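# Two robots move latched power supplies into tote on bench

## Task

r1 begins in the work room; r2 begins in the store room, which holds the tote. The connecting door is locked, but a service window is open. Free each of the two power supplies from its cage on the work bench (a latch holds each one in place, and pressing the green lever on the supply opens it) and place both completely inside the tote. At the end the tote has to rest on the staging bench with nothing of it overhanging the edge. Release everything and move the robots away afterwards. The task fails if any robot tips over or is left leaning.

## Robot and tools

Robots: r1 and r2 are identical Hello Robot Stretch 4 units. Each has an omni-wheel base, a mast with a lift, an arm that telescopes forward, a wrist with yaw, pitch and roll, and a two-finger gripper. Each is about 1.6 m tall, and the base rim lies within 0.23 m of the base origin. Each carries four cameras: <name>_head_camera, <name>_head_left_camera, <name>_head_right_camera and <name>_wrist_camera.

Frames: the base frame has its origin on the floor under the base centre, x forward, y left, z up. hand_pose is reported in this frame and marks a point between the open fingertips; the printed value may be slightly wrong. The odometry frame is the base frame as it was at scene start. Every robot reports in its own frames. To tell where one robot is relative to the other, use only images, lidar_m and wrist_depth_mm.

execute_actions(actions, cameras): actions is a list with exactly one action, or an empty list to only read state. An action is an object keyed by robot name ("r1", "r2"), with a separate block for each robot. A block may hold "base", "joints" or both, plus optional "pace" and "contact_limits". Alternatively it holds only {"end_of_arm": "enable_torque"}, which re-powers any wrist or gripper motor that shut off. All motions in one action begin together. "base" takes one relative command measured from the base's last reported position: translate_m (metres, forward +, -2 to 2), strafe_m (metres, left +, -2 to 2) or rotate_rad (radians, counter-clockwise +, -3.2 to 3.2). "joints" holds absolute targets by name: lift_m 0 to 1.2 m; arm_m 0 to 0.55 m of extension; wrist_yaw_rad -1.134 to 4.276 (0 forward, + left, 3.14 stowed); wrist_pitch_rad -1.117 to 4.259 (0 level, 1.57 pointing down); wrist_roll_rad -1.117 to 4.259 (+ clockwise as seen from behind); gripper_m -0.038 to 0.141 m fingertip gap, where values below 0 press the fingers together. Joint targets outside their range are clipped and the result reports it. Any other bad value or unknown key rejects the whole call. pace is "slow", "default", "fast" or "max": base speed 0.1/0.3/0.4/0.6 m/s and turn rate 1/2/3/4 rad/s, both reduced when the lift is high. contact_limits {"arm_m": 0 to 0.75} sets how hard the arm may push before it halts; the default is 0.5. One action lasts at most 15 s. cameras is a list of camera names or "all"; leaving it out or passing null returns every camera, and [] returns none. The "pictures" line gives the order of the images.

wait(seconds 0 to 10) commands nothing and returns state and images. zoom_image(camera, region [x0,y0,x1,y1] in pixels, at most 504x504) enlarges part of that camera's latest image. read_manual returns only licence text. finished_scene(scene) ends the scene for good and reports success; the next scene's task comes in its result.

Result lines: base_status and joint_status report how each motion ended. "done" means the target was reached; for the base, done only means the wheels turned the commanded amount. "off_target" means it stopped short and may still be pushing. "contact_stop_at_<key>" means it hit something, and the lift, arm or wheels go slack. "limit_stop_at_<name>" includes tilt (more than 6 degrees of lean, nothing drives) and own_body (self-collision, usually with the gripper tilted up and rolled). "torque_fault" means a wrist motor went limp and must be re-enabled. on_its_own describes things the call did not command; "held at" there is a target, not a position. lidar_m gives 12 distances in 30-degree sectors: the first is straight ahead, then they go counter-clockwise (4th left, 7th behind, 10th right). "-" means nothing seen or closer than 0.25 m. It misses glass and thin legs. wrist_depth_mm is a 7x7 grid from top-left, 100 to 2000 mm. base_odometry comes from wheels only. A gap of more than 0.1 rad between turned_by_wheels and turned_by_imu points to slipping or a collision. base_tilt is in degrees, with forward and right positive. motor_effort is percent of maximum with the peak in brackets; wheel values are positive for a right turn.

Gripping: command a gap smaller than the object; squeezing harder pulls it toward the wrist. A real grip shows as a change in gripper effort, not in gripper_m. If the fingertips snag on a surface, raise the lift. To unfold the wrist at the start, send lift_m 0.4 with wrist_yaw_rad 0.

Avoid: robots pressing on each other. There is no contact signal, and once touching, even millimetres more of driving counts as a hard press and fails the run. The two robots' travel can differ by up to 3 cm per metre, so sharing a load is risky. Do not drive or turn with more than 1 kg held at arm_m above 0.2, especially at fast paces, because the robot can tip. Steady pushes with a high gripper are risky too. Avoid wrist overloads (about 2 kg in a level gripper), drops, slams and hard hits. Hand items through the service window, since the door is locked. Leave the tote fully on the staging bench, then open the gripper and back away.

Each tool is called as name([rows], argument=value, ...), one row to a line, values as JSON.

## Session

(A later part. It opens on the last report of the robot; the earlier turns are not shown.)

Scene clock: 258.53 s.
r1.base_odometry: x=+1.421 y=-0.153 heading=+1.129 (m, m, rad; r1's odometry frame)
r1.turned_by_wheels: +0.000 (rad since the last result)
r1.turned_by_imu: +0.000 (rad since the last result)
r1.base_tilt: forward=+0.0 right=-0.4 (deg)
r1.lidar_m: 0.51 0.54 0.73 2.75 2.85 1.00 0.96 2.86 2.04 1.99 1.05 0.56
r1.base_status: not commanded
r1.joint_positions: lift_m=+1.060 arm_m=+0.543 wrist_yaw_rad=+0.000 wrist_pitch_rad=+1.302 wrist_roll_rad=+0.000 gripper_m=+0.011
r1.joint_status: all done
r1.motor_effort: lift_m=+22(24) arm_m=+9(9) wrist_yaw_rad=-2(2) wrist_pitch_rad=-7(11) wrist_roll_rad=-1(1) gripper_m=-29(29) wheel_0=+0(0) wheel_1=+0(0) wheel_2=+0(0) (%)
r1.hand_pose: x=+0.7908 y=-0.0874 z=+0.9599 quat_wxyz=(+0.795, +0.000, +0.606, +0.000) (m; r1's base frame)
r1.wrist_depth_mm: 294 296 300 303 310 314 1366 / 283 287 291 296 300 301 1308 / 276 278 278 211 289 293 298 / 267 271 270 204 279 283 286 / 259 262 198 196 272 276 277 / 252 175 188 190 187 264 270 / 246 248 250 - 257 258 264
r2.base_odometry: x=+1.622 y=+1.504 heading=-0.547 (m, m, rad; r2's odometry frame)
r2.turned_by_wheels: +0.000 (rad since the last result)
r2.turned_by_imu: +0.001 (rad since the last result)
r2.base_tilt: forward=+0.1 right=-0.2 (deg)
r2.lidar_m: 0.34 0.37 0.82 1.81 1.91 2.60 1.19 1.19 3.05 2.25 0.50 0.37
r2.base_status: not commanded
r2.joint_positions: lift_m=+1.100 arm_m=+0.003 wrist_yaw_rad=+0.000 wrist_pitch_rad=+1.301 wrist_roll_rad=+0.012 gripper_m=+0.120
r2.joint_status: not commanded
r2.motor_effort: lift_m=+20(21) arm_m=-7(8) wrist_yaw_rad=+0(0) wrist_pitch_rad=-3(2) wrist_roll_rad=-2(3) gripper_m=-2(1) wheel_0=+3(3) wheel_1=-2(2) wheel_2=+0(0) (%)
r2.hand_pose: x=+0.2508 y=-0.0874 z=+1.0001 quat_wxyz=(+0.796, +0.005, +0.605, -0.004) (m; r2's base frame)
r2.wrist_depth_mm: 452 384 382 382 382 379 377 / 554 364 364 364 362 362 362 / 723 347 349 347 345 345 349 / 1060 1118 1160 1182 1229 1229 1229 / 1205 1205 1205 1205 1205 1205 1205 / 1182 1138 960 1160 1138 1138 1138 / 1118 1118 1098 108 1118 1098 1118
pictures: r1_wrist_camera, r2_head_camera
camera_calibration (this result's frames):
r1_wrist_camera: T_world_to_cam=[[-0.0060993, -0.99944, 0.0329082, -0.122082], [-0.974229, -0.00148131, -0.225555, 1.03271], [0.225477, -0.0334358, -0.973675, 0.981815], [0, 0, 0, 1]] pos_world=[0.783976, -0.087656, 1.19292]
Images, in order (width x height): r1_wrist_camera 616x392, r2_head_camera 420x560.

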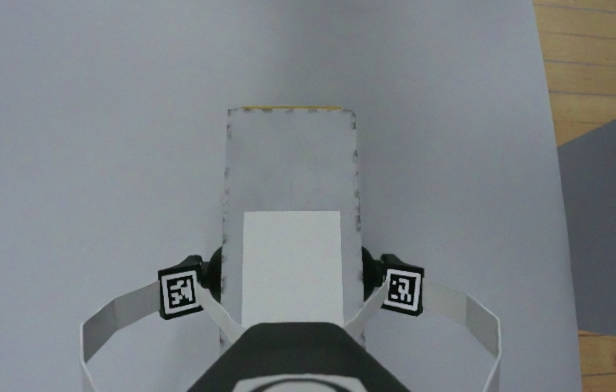

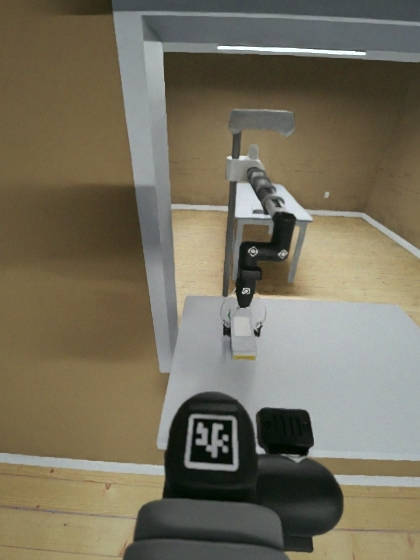

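execute_actions([
  {"r1":{"joints":{"lift_m":1.043,"gripper_m":0.11}},"r2":{"joints":{"arm_m":0.12,"lift_m":1.05}}},
], cameras=[])

execute_actions([
  {"r1":{"joints":{"lift_m":1.06,"arm_m":0.0},"pace":"fast"},"r2":{"joints":{"arm_m":0.25},"pace":"slow"}},
], cameras=["r2_wrist_camera","r2_head_camera"])

Scene clock: 260.53 s.
r1.base_odometry: x=+1.421 y=-0.153 heading=+1.129 (m, m, rad; r1's odometry frame)
r1.turned_by_wheels: +0.000 (rad since the last result)
r1.turned_by_imu: +0.000 (rad since the last result)
r1.base_tilt: forward=+0.0 right=-0.3 (deg)
r1.lidar_m: 0.49 0.53 0.74 2.74 2.86 1.01 0.97 2.86 2.06 1.99 1.06 0.54
r1.base_status: not commanded
r1.joint_positions: lift_m=+1.043 arm_m=+0.543 wrist_yaw_rad=+0.000 wrist_pitch_rad=+1.301 wrist_roll_rad=+0.000 gripper_m=+0.110
r1.joint_status: all done
r1.motor_effort: lift_m=+22(21) arm_m=+9(9) wrist_yaw_rad=-1(2) wrist_pitch_rad=-4(9) wrist_roll_rad=+0(1) gripper_m=+0(28) wheel_0=-1(1) wheel_1=+0(0) wheel_2=+0(0) (%)
r1.hand_pose: x=+0.7912 y=-0.0874 z=+0.9431 quat_wxyz=(+0.796, +0.000, +0.606, +0.000) (m; r1's base frame)
r1.wrist_depth_mm: 281 281 285 290 294 298 1366 / 270 273 276 281 283 287 1255 / 262 264 264 229 274 278 282 / 254 256 256 222 266 270 272 / 245 249 216 215 256 262 263 / 238 239 209 208 246 253 256 / 232 235 238 - 245 245 248
r2.base_odometry: x=+1.622 y=+1.504 heading=-0.547 (m, m, rad; r2's odometry frame)
r2.turned_by_wheels: +0.000 (rad since the last result)
r2.turned_by_imu: +0.000 (rad since the last result)
r2.base_tilt: forward=+0.1 right=-0.2 (deg)
r2.lidar_m: 0.34 0.33 0.83 1.80 1.87 2.57 1.17 1.20 3.02 2.26 0.52 0.35
r2.base_status: not commanded
r2.joint_positions: lift_m=+1.050 arm_m=+0.119 wrist_yaw_rad=+0.000 wrist_pitch_rad=+1.301 wrist_roll_rad=+0.012 gripper_m=+0.120
r2.joint_status: all done
r2.motor_effort: lift_m=+17(19) arm_m=+8(6) wrist_yaw_rad=+0(0) wrist_pitch_rad=-2(2) wrist_roll_rad=+0(5) gripper_m=+0(1) wheel_0=+3(3) wheel_1=-2(2) wheel_2=+0(0) (%)
r2.hand_pose: x=+0.3665 y=-0.0874 z=+0.9504 quat_wxyz=(+0.796, +0.005, +0.605, -0.004) (m; r2's base frame)
r2.wrist_depth_mm: 312 324 322 298 320 320 317 / 324 309 307 307 306 304 304 / 300 294 293 293 291 290 291 / 285 282 279 281 279 279 278 / 272 268 268 268 267 267 266 / 263 260 260 262 262 1078 1098 / 1078 1078 1078 108 1060 1060 1060
pictures: none
No camera images: the call's "cameras" was empty. Leave "cameras" out to get every camera's image.

Scene clock: 263.13 s.
r1.base_odometry: x=+1.421 y=-0.153 heading=+1.129 (m, m, rad; r1's odometry frame)
r1.turned_by_wheels: +0.000 (rad since the last result)
r1.turned_by_imu: +0.000 (rad since the last result)
r1.base_tilt: forward=-0.1 right=-0.3 (deg)
r1.lidar_m: 0.50 0.50 0.73 2.75 2.87 1.01 0.98 2.84 2.06 1.98 1.07 0.54
r1.base_status: not commanded
r1.joint_positions: lift_m=+1.060 arm_m=+0.003 wrist_yaw_rad=+0.000 wrist_pitch_rad=+1.301 wrist_roll_rad=+0.000 gripper_m=+0.110
r1.joint_status: all done
r1.motor_effort: lift_m=+23(24) arm_m=-9(10) wrist_yaw_rad=+0(3) wrist_pitch_rad=-3(3) wrist_roll_rad=-1(1) gripper_m=+1(1) wheel_0=-1(1) wheel_1=+0(0) wheel_2=+0(0) (%)
r1.hand_pose: x=+0.2504 y=-0.0874 z=+0.9600 quat_wxyz=(+0.796, +0.000, +0.606, +0.000) (m; r1's base frame)
r1.wrist_depth_mm: 759 778 768 768 759 768 778 / 976 1008 991 991 1008 976 976 / 1182 1205 1229 1255 1255 1281 1281 / 1138 1160 1205 1229 1229 1255 1229 / 1118 1138 1138 1182 1138 1182 1205 / 1098 1078 917 946 1118 1138 1160 / 1060 1060 891 - 1098 1118 1138
r2.base_odometry: x=+1.622 y=+1.504 heading=-0.547 (m, m, rad; r2's odometry frame)
r2.turned_by_wheels: +0.000 (rad since the last result)
r2.turned_by_imu: +0.001 (rad since the last result)
r2.base_tilt: forward=+0.1 right=-0.2 (deg)
r2.lidar_m: 0.33 0.37 0.81 1.81 1.88 2.59 1.17 1.20 3.04 2.26 0.50 0.35
r2.base_status: not commanded
r2.joint_positions: lift_m=+1.050 arm_m=+0.249 wrist_yaw_rad=+0.000 wrist_pitch_rad=+1.301 wrist_roll_rad=+0.012 gripper_m=+0.120
r2.joint_status: all done
r2.motor_effort: lift_m=+17(17) arm_m=+8(7) wrist_yaw_rad=+0(0) wrist_pitch_rad=-2(2) wrist_roll_rad=-2(3) gripper_m=-1(0) wheel_0=+3(3) wheel_1=-1(2) wheel_2=+0(0) (%)
r2.hand_pose: x=+0.4965 y=-0.0874 z=+0.9504 quat_wxyz=(+0.796, +0.005, +0.605, -0.004) (m; r2's base frame)
r2.wrist_depth_mm: 320 324 322 273 322 319 319 / 301 307 306 260 304 303 303 / 290 293 293 250 290 290 290 / 281 279 281 273 278 278 278 / 270 268 267 267 267 267 266 / 259 256 253 257 253 254 255 / 250 247 248 108 248 245 246
pictures: r2_head_camera, r2_wrist_camera
camera_calibration (this result's frames):
r2_wrist_camera: T_world_to_cam=[[-0.0487199, -0.998812, -0.000530592, -0.0670422], [-0.961965, 0.0470655, -0.269089, 0.799863], [0.268794, -0.0125996, -0.963115, 1.01351], [0, 0, 0, 1]] pos_world=[0.493747, -0.0918387, 1.19133]
Images, in order (width x height): r2_head_camera 420x560, r2_wrist_camera 616x392.

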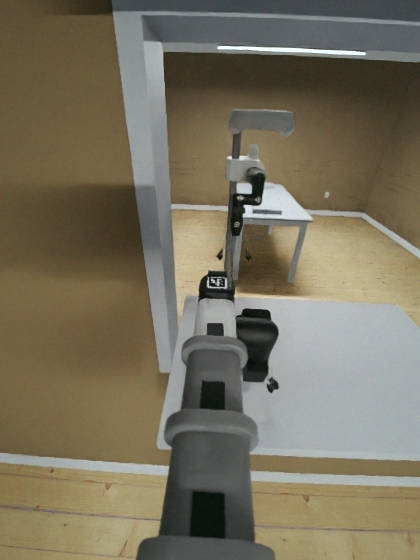

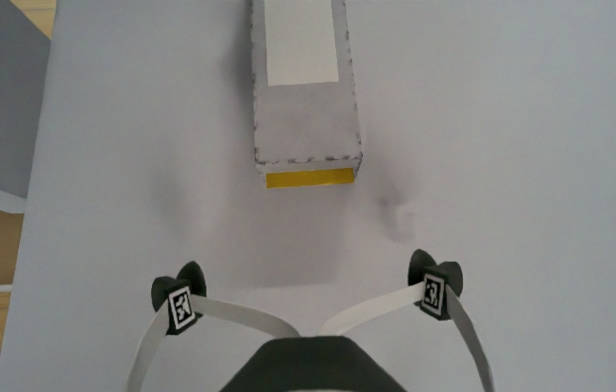

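execute_actions([
  {"r2":{"joints":{"arm_m":0.42,"lift_m":1.047}}},
], cameras=["r2_wrist_camera"])

execute_actions([
  {"r2":{"joints":{"gripper_m":0.01,"lift_m":1.043}}},
], cameras=[])

execute_actions([
  {"r2":{"joints":{"arm_m":0.05,"lift_m":1.075},"base":{"rotate_rad":-0.085}}},
], cameras=["r2_wrist_camera"])

Scene clock: 264.90 s.
r1.base_odometry: x=+1.421 y=-0.153 heading=+1.129 (m, m, rad; r1's odometry frame)
r1.turned_by_wheels: +0.000 (rad since the last result)
r1.turned_by_imu: +0.000 (rad since the last result)
r1.base_tilt: forward=-0.1 right=-0.4 (deg)
r1.lidar_m: 0.48 0.53 0.74 2.75 2.87 1.02 0.97 2.85 2.05 2.00 1.06 0.53
r1.base_status: not commanded
r1.joint_positions: lift_m=+1.060 arm_m=+0.003 wrist_yaw_rad=+0.000 wrist_pitch_rad=+1.301 wrist_roll_rad=+0.000 gripper_m=+0.110
r1.joint_status: not commanded
r1.motor_effort: lift_m=+23(22) arm_m=-9(9) wrist_yaw_rad=-2(1) wrist_pitch_rad=-4(4) wrist_roll_rad=-3(0) gripper_m=+0(0) wheel_0=-1(0) wheel_1=+0(0) wheel_2=+0(0) (%)
r1.hand_pose: x=+0.2504 y=-0.0874 z=+0.9600 quat_wxyz=(+0.796, +0.000, +0.606, +0.000) (m; r1's base frame)
r1.wrist_depth_mm: 778 788 778 768 768 778 768 / 976 991 991 976 1008 976 976 / 1182 1182 1205 1205 1255 1255 1281 / 1182 1182 1182 1182 1229 1205 1229 / 1138 1138 1160 1160 1182 1229 1205 / 1078 1098 917 931 1138 1160 1160 / 1060 1060 891 - 1118 1098 1138
r2.base_odometry: x=+1.622 y=+1.504 heading=-0.547 (m, m, rad; r2's odometry frame)
r2.turned_by_wheels: +0.000 (rad since the last result)
r2.turned_by_imu: +0.000 (rad since the last result)
r2.base_tilt: forward=+0.2 right=-0.2 (deg)
r2.lidar_m: 0.31 0.36 0.82 1.81 1.88 2.61 1.17 1.19 3.03 2.26 0.47 0.37
r2.base_status: not commanded
r2.joint_positions: lift_m=+1.047 arm_m=+0.419 wrist_yaw_rad=+0.000 wrist_pitch_rad=+1.301 wrist_roll_rad=+0.012 gripper_m=+0.120
r2.joint_status: all done
r2.motor_effort: lift_m=+17(17) arm_m=+8(8) wrist_yaw_rad=+0(0) wrist_pitch_rad=-2(2) wrist_roll_rad=-2(3) gripper_m=-1(2) wheel_0=+3(3) wheel_1=-1(1) wheel_2=+0(0) (%)
r2.hand_pose: x=+0.6665 y=-0.0874 z=+0.9474 quat_wxyz=(+0.796, +0.005, +0.605, -0.004) (m; r2's base frame)
r2.wrist_depth_mm: 1366 319 317 317 317 315 314 / 309 303 303 303 301 300 300 / 293 289 289 244 287 287 286 / 279 277 276 235 274 274 274 / 266 265 265 224 262 264 263 / 255 252 216 215 216 250 253 / 246 243 245 108 244 242 243
pictures: r2_wrist_camera
camera_calibration (this result's frames):
r2_wrist_camera: T_world_to_cam=[[-0.0486842, -0.998814, -0.000532423, -0.0587797], [-0.961957, 0.0470312, -0.269124, 0.962633], [0.26883, -0.0125899, -0.963105, 0.964876], [0, 0, 0, 1]] pos_world=[0.663762, -0.0918361, 1.18831]
Images, in order (width x height): r2_wrist_camera 616x392.

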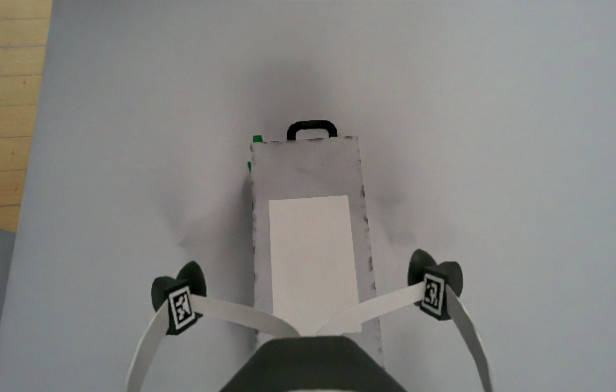

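Scene clock: 266.87 s.
r1.base_odometry: x=+1.421 y=-0.153 heading=+1.129 (m, m, rad; r1's odometry frame)
r1.turned_by_wheels: +0.000 (rad since the last result)
r1.turned_by_imu: +0.000 (rad since the last result)
r1.base_tilt: forward=-0.1 right=-0.4 (deg)
r1.lidar_m: 0.50 0.54 0.73 2.73 2.83 1.02 0.96 2.86 2.06 2.00 1.04 0.53
r1.base_status: not commanded
r1.joint_positions: lift_m=+1.060 arm_m=+0.003 wrist_yaw_rad=+0.000 wrist_pitch_rad=+1.301 wrist_roll_rad=+0.000 gripper_m=+0.110
r1.joint_status: not commanded
r1.motor_effort: lift_m=+23(22) arm_m=-10(9) wrist_yaw_rad=-1(0) wrist_pitch_rad=-3(4) wrist_roll_rad=-2(1) gripper_m=+2(1) wheel_0=-1(1) wheel_1=+0(0) wheel_2=+0(0) (%)
r1.hand_pose: x=+0.2504 y=-0.0874 z=+0.9600 quat_wxyz=(+0.796, +0.000, +0.606, +0.000) (m; r1's base frame)
r1.wrist_depth_mm: 768 788 768 778 768 768 759 / 1008 1008 1008 1008 991 991 976 / 1182 1205 1229 1229 1229 1255 1255 / 1160 1182 1182 1205 1229 1229 1229 / 1160 1118 1138 1205 1182 1229 1229 / 1098 1118 917 917 1138 1182 1182 / 1042 1060 904 - 1118 1118 1138
r2.base_odometry: x=+1.622 y=+1.504 heading=-0.547 (m, m, rad; r2's odometry frame)
r2.turned_by_wheels: +0.000 (rad since the last result)
r2.turned_by_imu: +0.000 (rad since the last result)
r2.base_tilt: forward=+0.1 right=-0.2 (deg)
r2.lidar_m: 0.33 0.37 0.79 1.80 1.91 2.59 1.18 1.21 3.03 2.27 0.52 0.35
r2.base_status: not commanded
r2.joint_positions: lift_m=+1.043 arm_m=+0.419 wrist_yaw_rad=+0.000 wrist_pitch_rad=+1.303 wrist_roll_rad=+0.012 gripper_m=+0.010
r2.joint_status: all done
r2.motor_effort: lift_m=+20(20) arm_m=+7(8) wrist_yaw_rad=+1(1) wrist_pitch_rad=-9(11) wrist_roll_rad=-3(2) gripper_m=-24(24) wheel_0=+3(3) wheel_1=-2(2) wheel_2=+0(0) (%)
r2.hand_pose: x=+0.6659 y=-0.0874 z=+0.9430 quat_wxyz=(+0.795, +0.005, +0.606, -0.004) (m; r2's base frame)
r2.wrist_depth_mm: 315 309 309 306 307 304 304 / 297 294 294 293 293 293 291 / 285 282 281 229 279 279 278 / 271 268 267 218 266 267 266 / 259 258 255 208 257 256 256 / 249 249 198 200 191 242 246 / 240 236 238 108 237 236 236
pictures: none
No camera images: the call's "cameras" was empty. Leave "cameras" out to get every camera's image.

Scene clock: 269.07 s.
r1.base_odometry: x=+1.421 y=-0.153 heading=+1.129 (m, m, rad; r1's odometry frame)
r1.turned_by_wheels: +0.000 (rad since the last result)
r1.turned_by_imu: +0.000 (rad since the last result)
r1.base_tilt: forward=+0.0 right=-0.4 (deg)
r1.lidar_m: 0.49 0.53 0.74 2.75 2.85 1.00 0.97 2.82 2.06 2.00 1.05 0.54
r1.base_status: not commanded
r1.joint_positions: lift_m=+1.060 arm_m=+0.003 wrist_yaw_rad=+0.000 wrist_pitch_rad=+1.301 wrist_roll_rad=+0.000 gripper_m=+0.110
r1.joint_status: not commanded
r1.motor_effort: lift_m=+23(22) arm_m=-9(9) wrist_yaw_rad=-1(1) wrist_pitch_rad=-4(5) wrist_roll_rad=+0(2) gripper_m=+0(1) wheel_0=+0(1) wheel_1=+0(0) wheel_2=+0(0) (%)
r1.hand_pose: x=+0.2504 y=-0.0874 z=+0.9600 quat_wxyz=(+0.796, +0.000, +0.606, +0.000) (m; r1's base frame)
r1.wrist_depth_mm: 768 778 768 768 768 778 768 / 976 991 1008 1008 991 976 976 / 1182 1205 1205 1255 1229 1255 1281 / 1138 1182 1182 1205 1229 1229 1255 / 1118 1138 1118 1160 1182 1182 1182 / 1078 1078 917 917 1118 1160 1160 / 1078 1078 891 - 1118 1138 1138
r2.base_odometry: x=+1.622 y=+1.504 heading=-0.631 (m, m, rad; r2's odometry frame)
r2.turned_by_wheels: -0.084 (rad since the last result)
r2.turned_by_imu: -0.084 (rad since the last result)
r2.base_tilt: forward=+0.1 right=-0.2 (deg)
r2.lidar_m: 0.33 0.35 0.73 1.70 1.85 2.40 1.17 1.15 3.11 2.94 0.57 0.35
r2.base_status: done
r2.joint_positions: lift_m=+1.075 arm_m=+0.051 wrist_yaw_rad=+0.000 wrist_pitch_rad=+1.304 wrist_roll_rad=+0.012 gripper_m=+0.010
r2.joint_status: all done
r2.motor_effort: lift_m=+26(25) arm_m=-8(4) wrist_yaw_rad=+1(3) wrist_pitch_rad=-10(11) wrist_roll_rad=-2(1) gripper_m=-23(23) wheel_0=+6(9) wheel_1=+4(6) wheel_2=+3(8) (%)
r2.hand_pose: x=+0.2985 y=-0.0874 z=+0.9745 quat_wxyz=(+0.795, +0.005, +0.607, -0.004) (m; r2's base frame)
r2.wrist_depth_mm: 349 349 347 349 345 345 343 / 336 332 332 330 330 329 329 / 319 317 319 229 315 315 314 / 304 304 303 219 310 1205 1205 / 1160 1182 1182 208 1182 1182 1160 / 1160 1138 197 200 190 1118 1118 / 1118 1078 1078 108 1098 1078 1078
pictures: r2_wrist_camera
camera_calibration (this result's frames):
r2_wrist_camera: T_world_to_cam=[[-0.0489577, -0.998801, -0.000387799, -0.0767618], [-0.962737, 0.0472933, -0.266272, 0.61336], [0.265971, -0.0126627, -0.963898, 1.0915], [0, 0, 0, 1]] pos_world=[0.29644, -0.0918563, 1.21538]
Images, in order (width x height): r2_wrist_camera 616x392.

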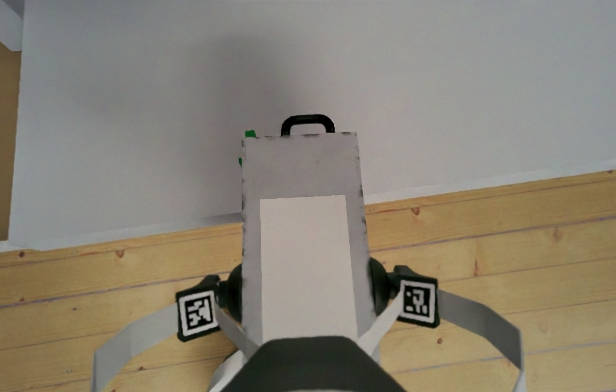

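execute_actions([
  {"r2":{"base":{"rotate_rad":-0.03},"pace":"fast"}},
], cameras=[])

execute_actions([
  {"r2":{"base":{"translate_m":-1.79},"pace":"max"},"r1":{"base":{"translate_m":-0.2}}},
], cameras=[])

execute_actions([
  {"r2":{"base":{"rotate_rad":-1.44},"joints":{"arm_m":0.19,"lift_m":1.02},"pace":"fast"}},
], cameras=["r2_wrist_camera","r2_head_camera"])

Scene clock: 269.90 s.
r1.base_odometry: x=+1.421 y=-0.153 heading=+1.129 (m, m, rad; r1's odometry frame)
r1.turned_by_wheels: +0.000 (rad since the last result)
r1.turned_by_imu: +0.000 (rad since the last result)
r1.base_tilt: forward=-0.1 right=-0.3 (deg)
r1.lidar_m: 0.49 0.54 0.73 2.73 2.86 1.03 0.95 2.85 2.08 1.99 1.05 0.51
r1.base_status: not commanded
r1.joint_positions: lift_m=+1.060 arm_m=+0.003 wrist_yaw_rad=+0.000 wrist_pitch_rad=+1.301 wrist_roll_rad=+0.000 gripper_m=+0.110
r1.joint_status: not commanded
r1.motor_effort: lift_m=+22(23) arm_m=-9(9) wrist_yaw_rad=-1(0) wrist_pitch_rad=-3(3) wrist_roll_rad=-1(0) gripper_m=+1(0) wheel_0=+0(0) wheel_1=+0(0) wheel_2=+0(0) (%)
r1.hand_pose: x=+0.2504 y=-0.0874 z=+0.9600 quat_wxyz=(+0.796, +0.000, +0.606, +0.000) (m; r1's base frame)
r1.wrist_depth_mm: 788 778 768 768 759 768 759 / 976 991 991 1008 991 991 976 / 1182 1205 1205 1205 1229 1281 1281 / 1182 1182 1182 1205 1205 1229 1255 / 1118 1160 1160 1138 1160 1182 1205 / 1078 1098 917 931 1118 1160 1205 / 1078 1060 904 - 1118 1118 1160
r2.base_odometry: x=+1.622 y=+1.504 heading=-0.660 (m, m, rad; r2's odometry frame)
r2.turned_by_wheels: -0.029 (rad since the last result)
r2.turned_by_imu: -0.029 (rad since the last result)
r2.base_tilt: forward=+0.1 right=-0.2 (deg)
r2.lidar_m: 0.32 0.35 0.74 1.59 1.85 2.34 1.36 1.16 1.47 2.92 0.59 0.39
r2.base_status: done
r2.joint_positions: lift_m=+1.075 arm_m=+0.051 wrist_yaw_rad=+0.000 wrist_pitch_rad=+1.303 wrist_roll_rad=+0.012 gripper_m=+0.010
r2.joint_status: not commanded
r2.motor_effort: lift_m=+26(25) arm_m=-8(8) wrist_yaw_rad=+0(1) wrist_pitch_rad=-10(10) wrist_roll_rad=-2(1) gripper_m=-23(23) wheel_0=+3(7) wheel_1=+3(6) wheel_2=+4(7) (%)
r2.hand_pose: x=+0.2985 y=-0.0874 z=+0.9745 quat_wxyz=(+0.795, +0.005, +0.607, -0.004) (m; r2's base frame)
r2.wrist_depth_mm: 349 347 349 347 345 345 343 / 332 332 332 332 329 330 329 / 319 319 319 229 315 314 317 / 306 304 303 218 332 1205 1205 / 322 1182 1182 208 1182 1182 1182 / 1138 1138 197 200 187 1118 1138 / 1098 1078 1078 108 1078 1098 1098
pictures: none
No camera images: the call's "cameras" was empty. Leave "cameras" out to get every camera's image.

Scene clock: 276.70 s.
r1.base_odometry: x=+1.336 y=-0.334 heading=+1.128 (m, m, rad; r1's odometry frame)
r1.turned_by_wheels: +0.000 (rad since the last result)
r1.turned_by_imu: +0.001 (rad since the last result)
r1.base_tilt: forward=+0.0 right=-0.3 (deg)
r1.lidar_m: 0.70 0.74 1.37 2.75 2.87 0.81 0.77 2.87 2.03 1.99 1.34 0.73
r1.base_status: done
r1.joint_positions: lift_m=+1.060 arm_m=+0.003 wrist_yaw_rad=+0.000 wrist_pitch_rad=+1.301 wrist_roll_rad=+0.000 gripper_m=+0.110
r1.joint_status: not commanded
r1.motor_effort: lift_m=+22(23) arm_m=-9(9) wrist_yaw_rad=-1(1) wrist_pitch_rad=-2(4) wrist_roll_rad=+0(2) gripper_m=+0(0) wheel_0=+1(4) wheel_1=-1(4) wheel_2=-2(8) (%)
r1.hand_pose: x=+0.2504 y=-0.0874 z=+0.9600 quat_wxyz=(+0.796, +0.000, +0.606, +0.000) (m; r1's base frame)
r1.wrist_depth_mm: 1078 1098 1060 1078 1078 1060 1078 / 1255 1255 1229 1281 1281 1281 1336 / 1205 1205 1229 1255 1229 1281 1281 / 1182 1160 1205 1229 1229 1205 1255 / 1118 1118 1160 1160 1205 1205 1182 / 1078 1098 904 931 1138 1138 1182 / 1078 1060 891 - 1138 1138 1138
r2.base_odometry: x=+0.209 y=+2.603 heading=-0.661 (m, m, rad; r2's odometry frame)
r2.turned_by_wheels: +0.000 (rad since the last result)
r2.turned_by_imu: -0.002 (rad since the last result)
r2.base_tilt: forward=+0.2 right=-0.2 (deg)
r2.lidar_m: 2.12 2.36 1.72 1.59 1.62 2.05 1.96 0.62 0.43 0.37 0.38 0.38
r2.base_status: done
r2.joint_positions: lift_m=+1.075 arm_m=+0.051 wrist_yaw_rad=+0.000 wrist_pitch_rad=+1.303 wrist_roll_rad=+0.012 gripper_m=+0.010
r2.joint_status: not commanded
r2.motor_effort: lift_m=+26(25) arm_m=-7(8) wrist_yaw_rad=+0(1) wrist_pitch_rad=-9(11) wrist_roll_rad=-1(3) gripper_m=-23(23) wheel_0=-3(8) wheel_1=-3(8) wheel_2=+0(12) (%)
r2.hand_pose: x=+0.2986 y=-0.0874 z=+0.9745 quat_wxyz=(+0.795, +0.005, +0.606, -0.004) (m; r2's base frame)
r2.wrist_depth_mm: 1430 1397 1397 1397 1397 521 521 / 1366 1366 1336 1308 1336 500 496 / 1255 1308 1281 228 1255 484 477 / 1229 1229 1205 218 1205 1205 455 / 1182 1182 1182 208 1025 1160 436 / 1138 1138 197 200 190 1118 424 / 1098 1078 1078 108 1098 1078 410
pictures: none
No camera images: the call's "cameras" was empty. Leave "cameras" out to get every camera's image.

Scene clock: 279.03 s.
r1.base_odometry: x=+1.336 y=-0.334 heading=+1.128 (m, m, rad; r1's odometry frame)
r1.turned_by_wheels: +0.000 (rad since the last result)
r1.turned_by_imu: +0.000 (rad since the last result)
r1.base_tilt: forward=-0.1 right=-0.4 (deg)
r1.lidar_m: 0.70 0.75 1.34 2.73 2.85 0.82 0.77 2.87 2.05 1.98 1.35 0.74
r1.base_status: not commanded
r1.joint_positions: lift_m=+1.060 arm_m=+0.003 wrist_yaw_rad=+0.000 wrist_pitch_rad=+1.301 wrist_roll_rad=+0.000 gripper_m=+0.110
r1.joint_status: not commanded
r1.motor_effort: lift_m=+23(22) arm_m=-9(9) wrist_yaw_rad=-3(1) wrist_pitch_rad=-3(3) wrist_roll_rad=-2(2) gripper_m=+0(0) wheel_0=+0(1) wheel_1=-1(1) wheel_2=-2(2) (%)
r1.hand_pose: x=+0.2504 y=-0.0874 z=+0.9600 quat_wxyz=(+0.796, +0.000, +0.606, +0.000) (m; r1's base frame)
r1.wrist_depth_mm: 1078 1098 1078 1078 1078 1078 1060 / 1229 1281 1255 1255 1281 1281 1308 / 1205 1182 1229 1229 1255 1255 1308 / 1160 1182 1182 1229 1205 1229 1229 / 1118 1138 1160 1160 1160 1182 1182 / 1098 1078 904 931 1138 1160 1182 / 1060 1060 904 - 1138 1118 1138
r2.base_odometry: x=+0.209 y=+2.603 heading=-2.100 (m, m, rad; r2's odometry frame)
r2.turned_by_wheels: -1.439 (rad since the last result)
r2.turned_by_imu: -1.451 (rad since the last result)
r2.base_tilt: forward=+0.0 right=-0.2 (deg)
r2.lidar_m: 0.34 0.40 0.55 2.12 2.25 1.66 1.60 1.70 2.05 1.95 0.53 0.34
r2.base_status: done
r2.joint_positions: lift_m=+1.020 arm_m=+0.189 wrist_yaw_rad=+0.000 wrist_pitch_rad=+1.303 wrist_roll_rad=+0.012 gripper_m=+0.010
r2.joint_status: all done
r2.motor_effort: lift_m=+20(24) arm_m=+7(10) wrist_yaw_rad=-1(3) wrist_pitch_rad=-8(13) wrist_roll_rad=-1(3) gripper_m=-23(23) wheel_0=+5(9) wheel_1=+3(8) wheel_2=+3(10) (%)
r2.hand_pose: x=+0.4361 y=-0.0874 z=+0.9199 quat_wxyz=(+0.795, +0.005, +0.606, -0.003) (m; r2's base frame)
r2.wrist_depth_mm: 462 462 459 459 430 397 455 / 442 439 436 439 436 379 436 / 424 421 415 229 384 329 415 / 407 404 399 218 402 402 399 / 389 387 382 208 382 384 382 / 373 373 197 200 191 364 368 / 1042 1042 1042 108 1042 1025 1042
pictures: r2_head_camera, r2_wrist_camera
camera_calibration (this result's frames):
r2_wrist_camera: T_world_to_cam=[[-0.048571, -0.99882, -0.000417502, -0.07016], [-0.96259, 0.0469208, -0.266868, 0.731752], [0.266572, -0.0125602, -0.963733, 1.0019], [0, 0, 0, 1]] pos_world=[0.433891, -0.0918276, 1.16082]
Images, in order (width x height): r2_head_camera 420x560, r2_wrist_camera 616x392.

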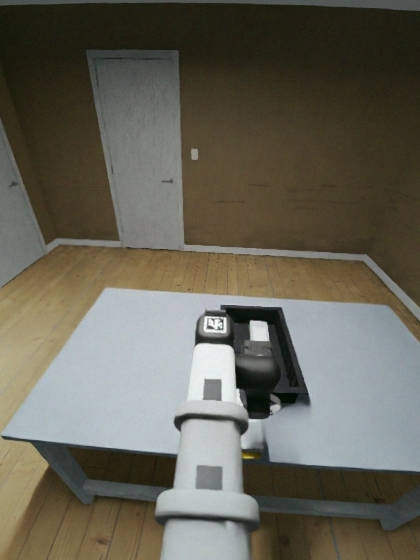

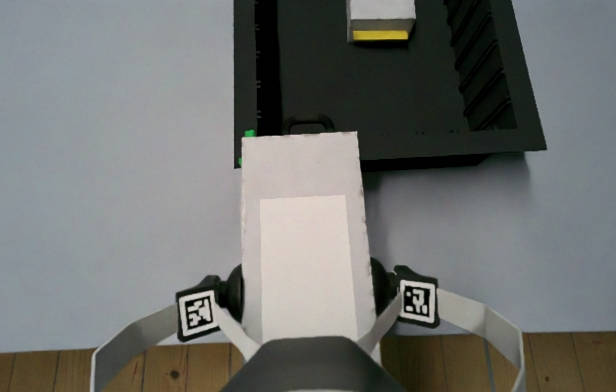

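execute_actions([
  {"r2":{"base":{"strafe_m":-0.062},"joints":{"arm_m":0.41,"wrist_yaw_rad":0.3,"lift_m":1.0}}},
], cameras=["r2_wrist_camera","r2_head_camera"])

Scene clock: 281.53 s.
r1.base_odometry: x=+1.336 y=-0.334 heading=+1.128 (m, m, rad; r1's odometry frame)
r1.turned_by_wheels: +0.000 (rad since the last result)
r1.turned_by_imu: +0.000 (rad since the last result)
r1.base_tilt: forward=-0.1 right=-0.4 (deg)
r1.lidar_m: 0.70 0.75 1.35 2.74 2.85 0.81 0.75 2.84 2.07 1.99 1.34 0.73
r1.base_status: not commanded
r1.joint_positions: lift_m=+1.060 arm_m=+0.003 wrist_yaw_rad=+0.000 wrist_pitch_rad=+1.301 wrist_roll_rad=+0.000 gripper_m=+0.110
r1.joint_status: not commanded
r1.motor_effort: lift_m=+23(22) arm_m=-9(9) wrist_yaw_rad=-2(1) wrist_pitch_rad=-3(3) wrist_roll_rad=-1(2) gripper_m=+0(0) wheel_0=+0(1) wheel_1=-1(1) wheel_2=-2(2) (%)
r1.hand_pose: x=+0.2504 y=-0.0874 z=+0.9600 quat_wxyz=(+0.796, +0.000, +0.606, +0.000) (m; r1's base frame)
r1.wrist_depth_mm: 1042 1060 1060 1042 1060 1098 1078 / 1205 1255 1255 1281 1308 1281 1336 / 1182 1205 1255 1229 1281 1229 1281 / 1160 1182 1160 1205 1229 1255 1229 / 1118 1138 1138 1138 1160 1205 1205 / 1078 1098 917 931 1118 1160 1138 / 1078 1078 904 - 1098 1118 1138
r2.base_odometry: x=+0.155 y=+2.634 heading=-2.100 (m, m, rad; r2's odometry frame)
r2.turned_by_wheels: +0.000 (rad since the last result)
r2.turned_by_imu: +0.001 (rad since the last result)
r2.base_tilt: forward=+0.1 right=-0.2 (deg)
r2.lidar_m: 0.36 0.39 0.57 2.19 2.24 1.65 1.60 1.70 1.99 1.88 0.54 0.40
r2.base_status: done
r2.joint_positions: lift_m=+1.000 arm_m=+0.409 wrist_yaw_rad=+0.300 wrist_pitch_rad=+1.303 wrist_roll_rad=+0.012 gripper_m=+0.010
r2.joint_status: all done
r2.motor_effort: lift_m=+20(19) arm_m=+8(8) wrist_yaw_rad=+0(2) wrist_pitch_rad=-9(12) wrist_roll_rad=+0(0) gripper_m=-22(24) wheel_0=+3(11) wheel_1=-2(10) wheel_2=+0(5) (%)
r2.hand_pose: x=+0.6783 y=-0.0609 z=+0.9000 quat_wxyz=(+0.787, -0.086, +0.600, +0.115) (m; r2's base frame)
r2.wrist_depth_mm: 436 439 436 357 357 336 421 / 418 418 413 410 399 373 327 / 402 399 392 229 353 362 309 / 384 382 293 218 334 366 334 / 368 366 278 208 325 353 319 / 353 355 198 200 191 276 304 / 340 255 304 108 334 319 330
pictures: r2_head_camera, r2_wrist_camera
camera_calibration (this result's frames):
r2_wrist_camera: T_world_to_cam=[[0.248631, -0.968598, -0.000420018, -0.231723], [-0.933481, -0.239501, -0.26693, 0.921242], [0.258448, 0.0667591, -0.963716, 0.928765], [0, 0, 0, 1]] pos_world=[0.677538, -0.0658118, 1.14088]
Images, in order (width x height): r2_head_camera 420x560, r2_wrist_camera 616x392.

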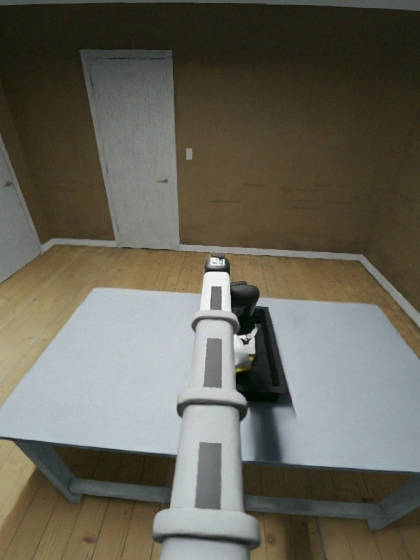

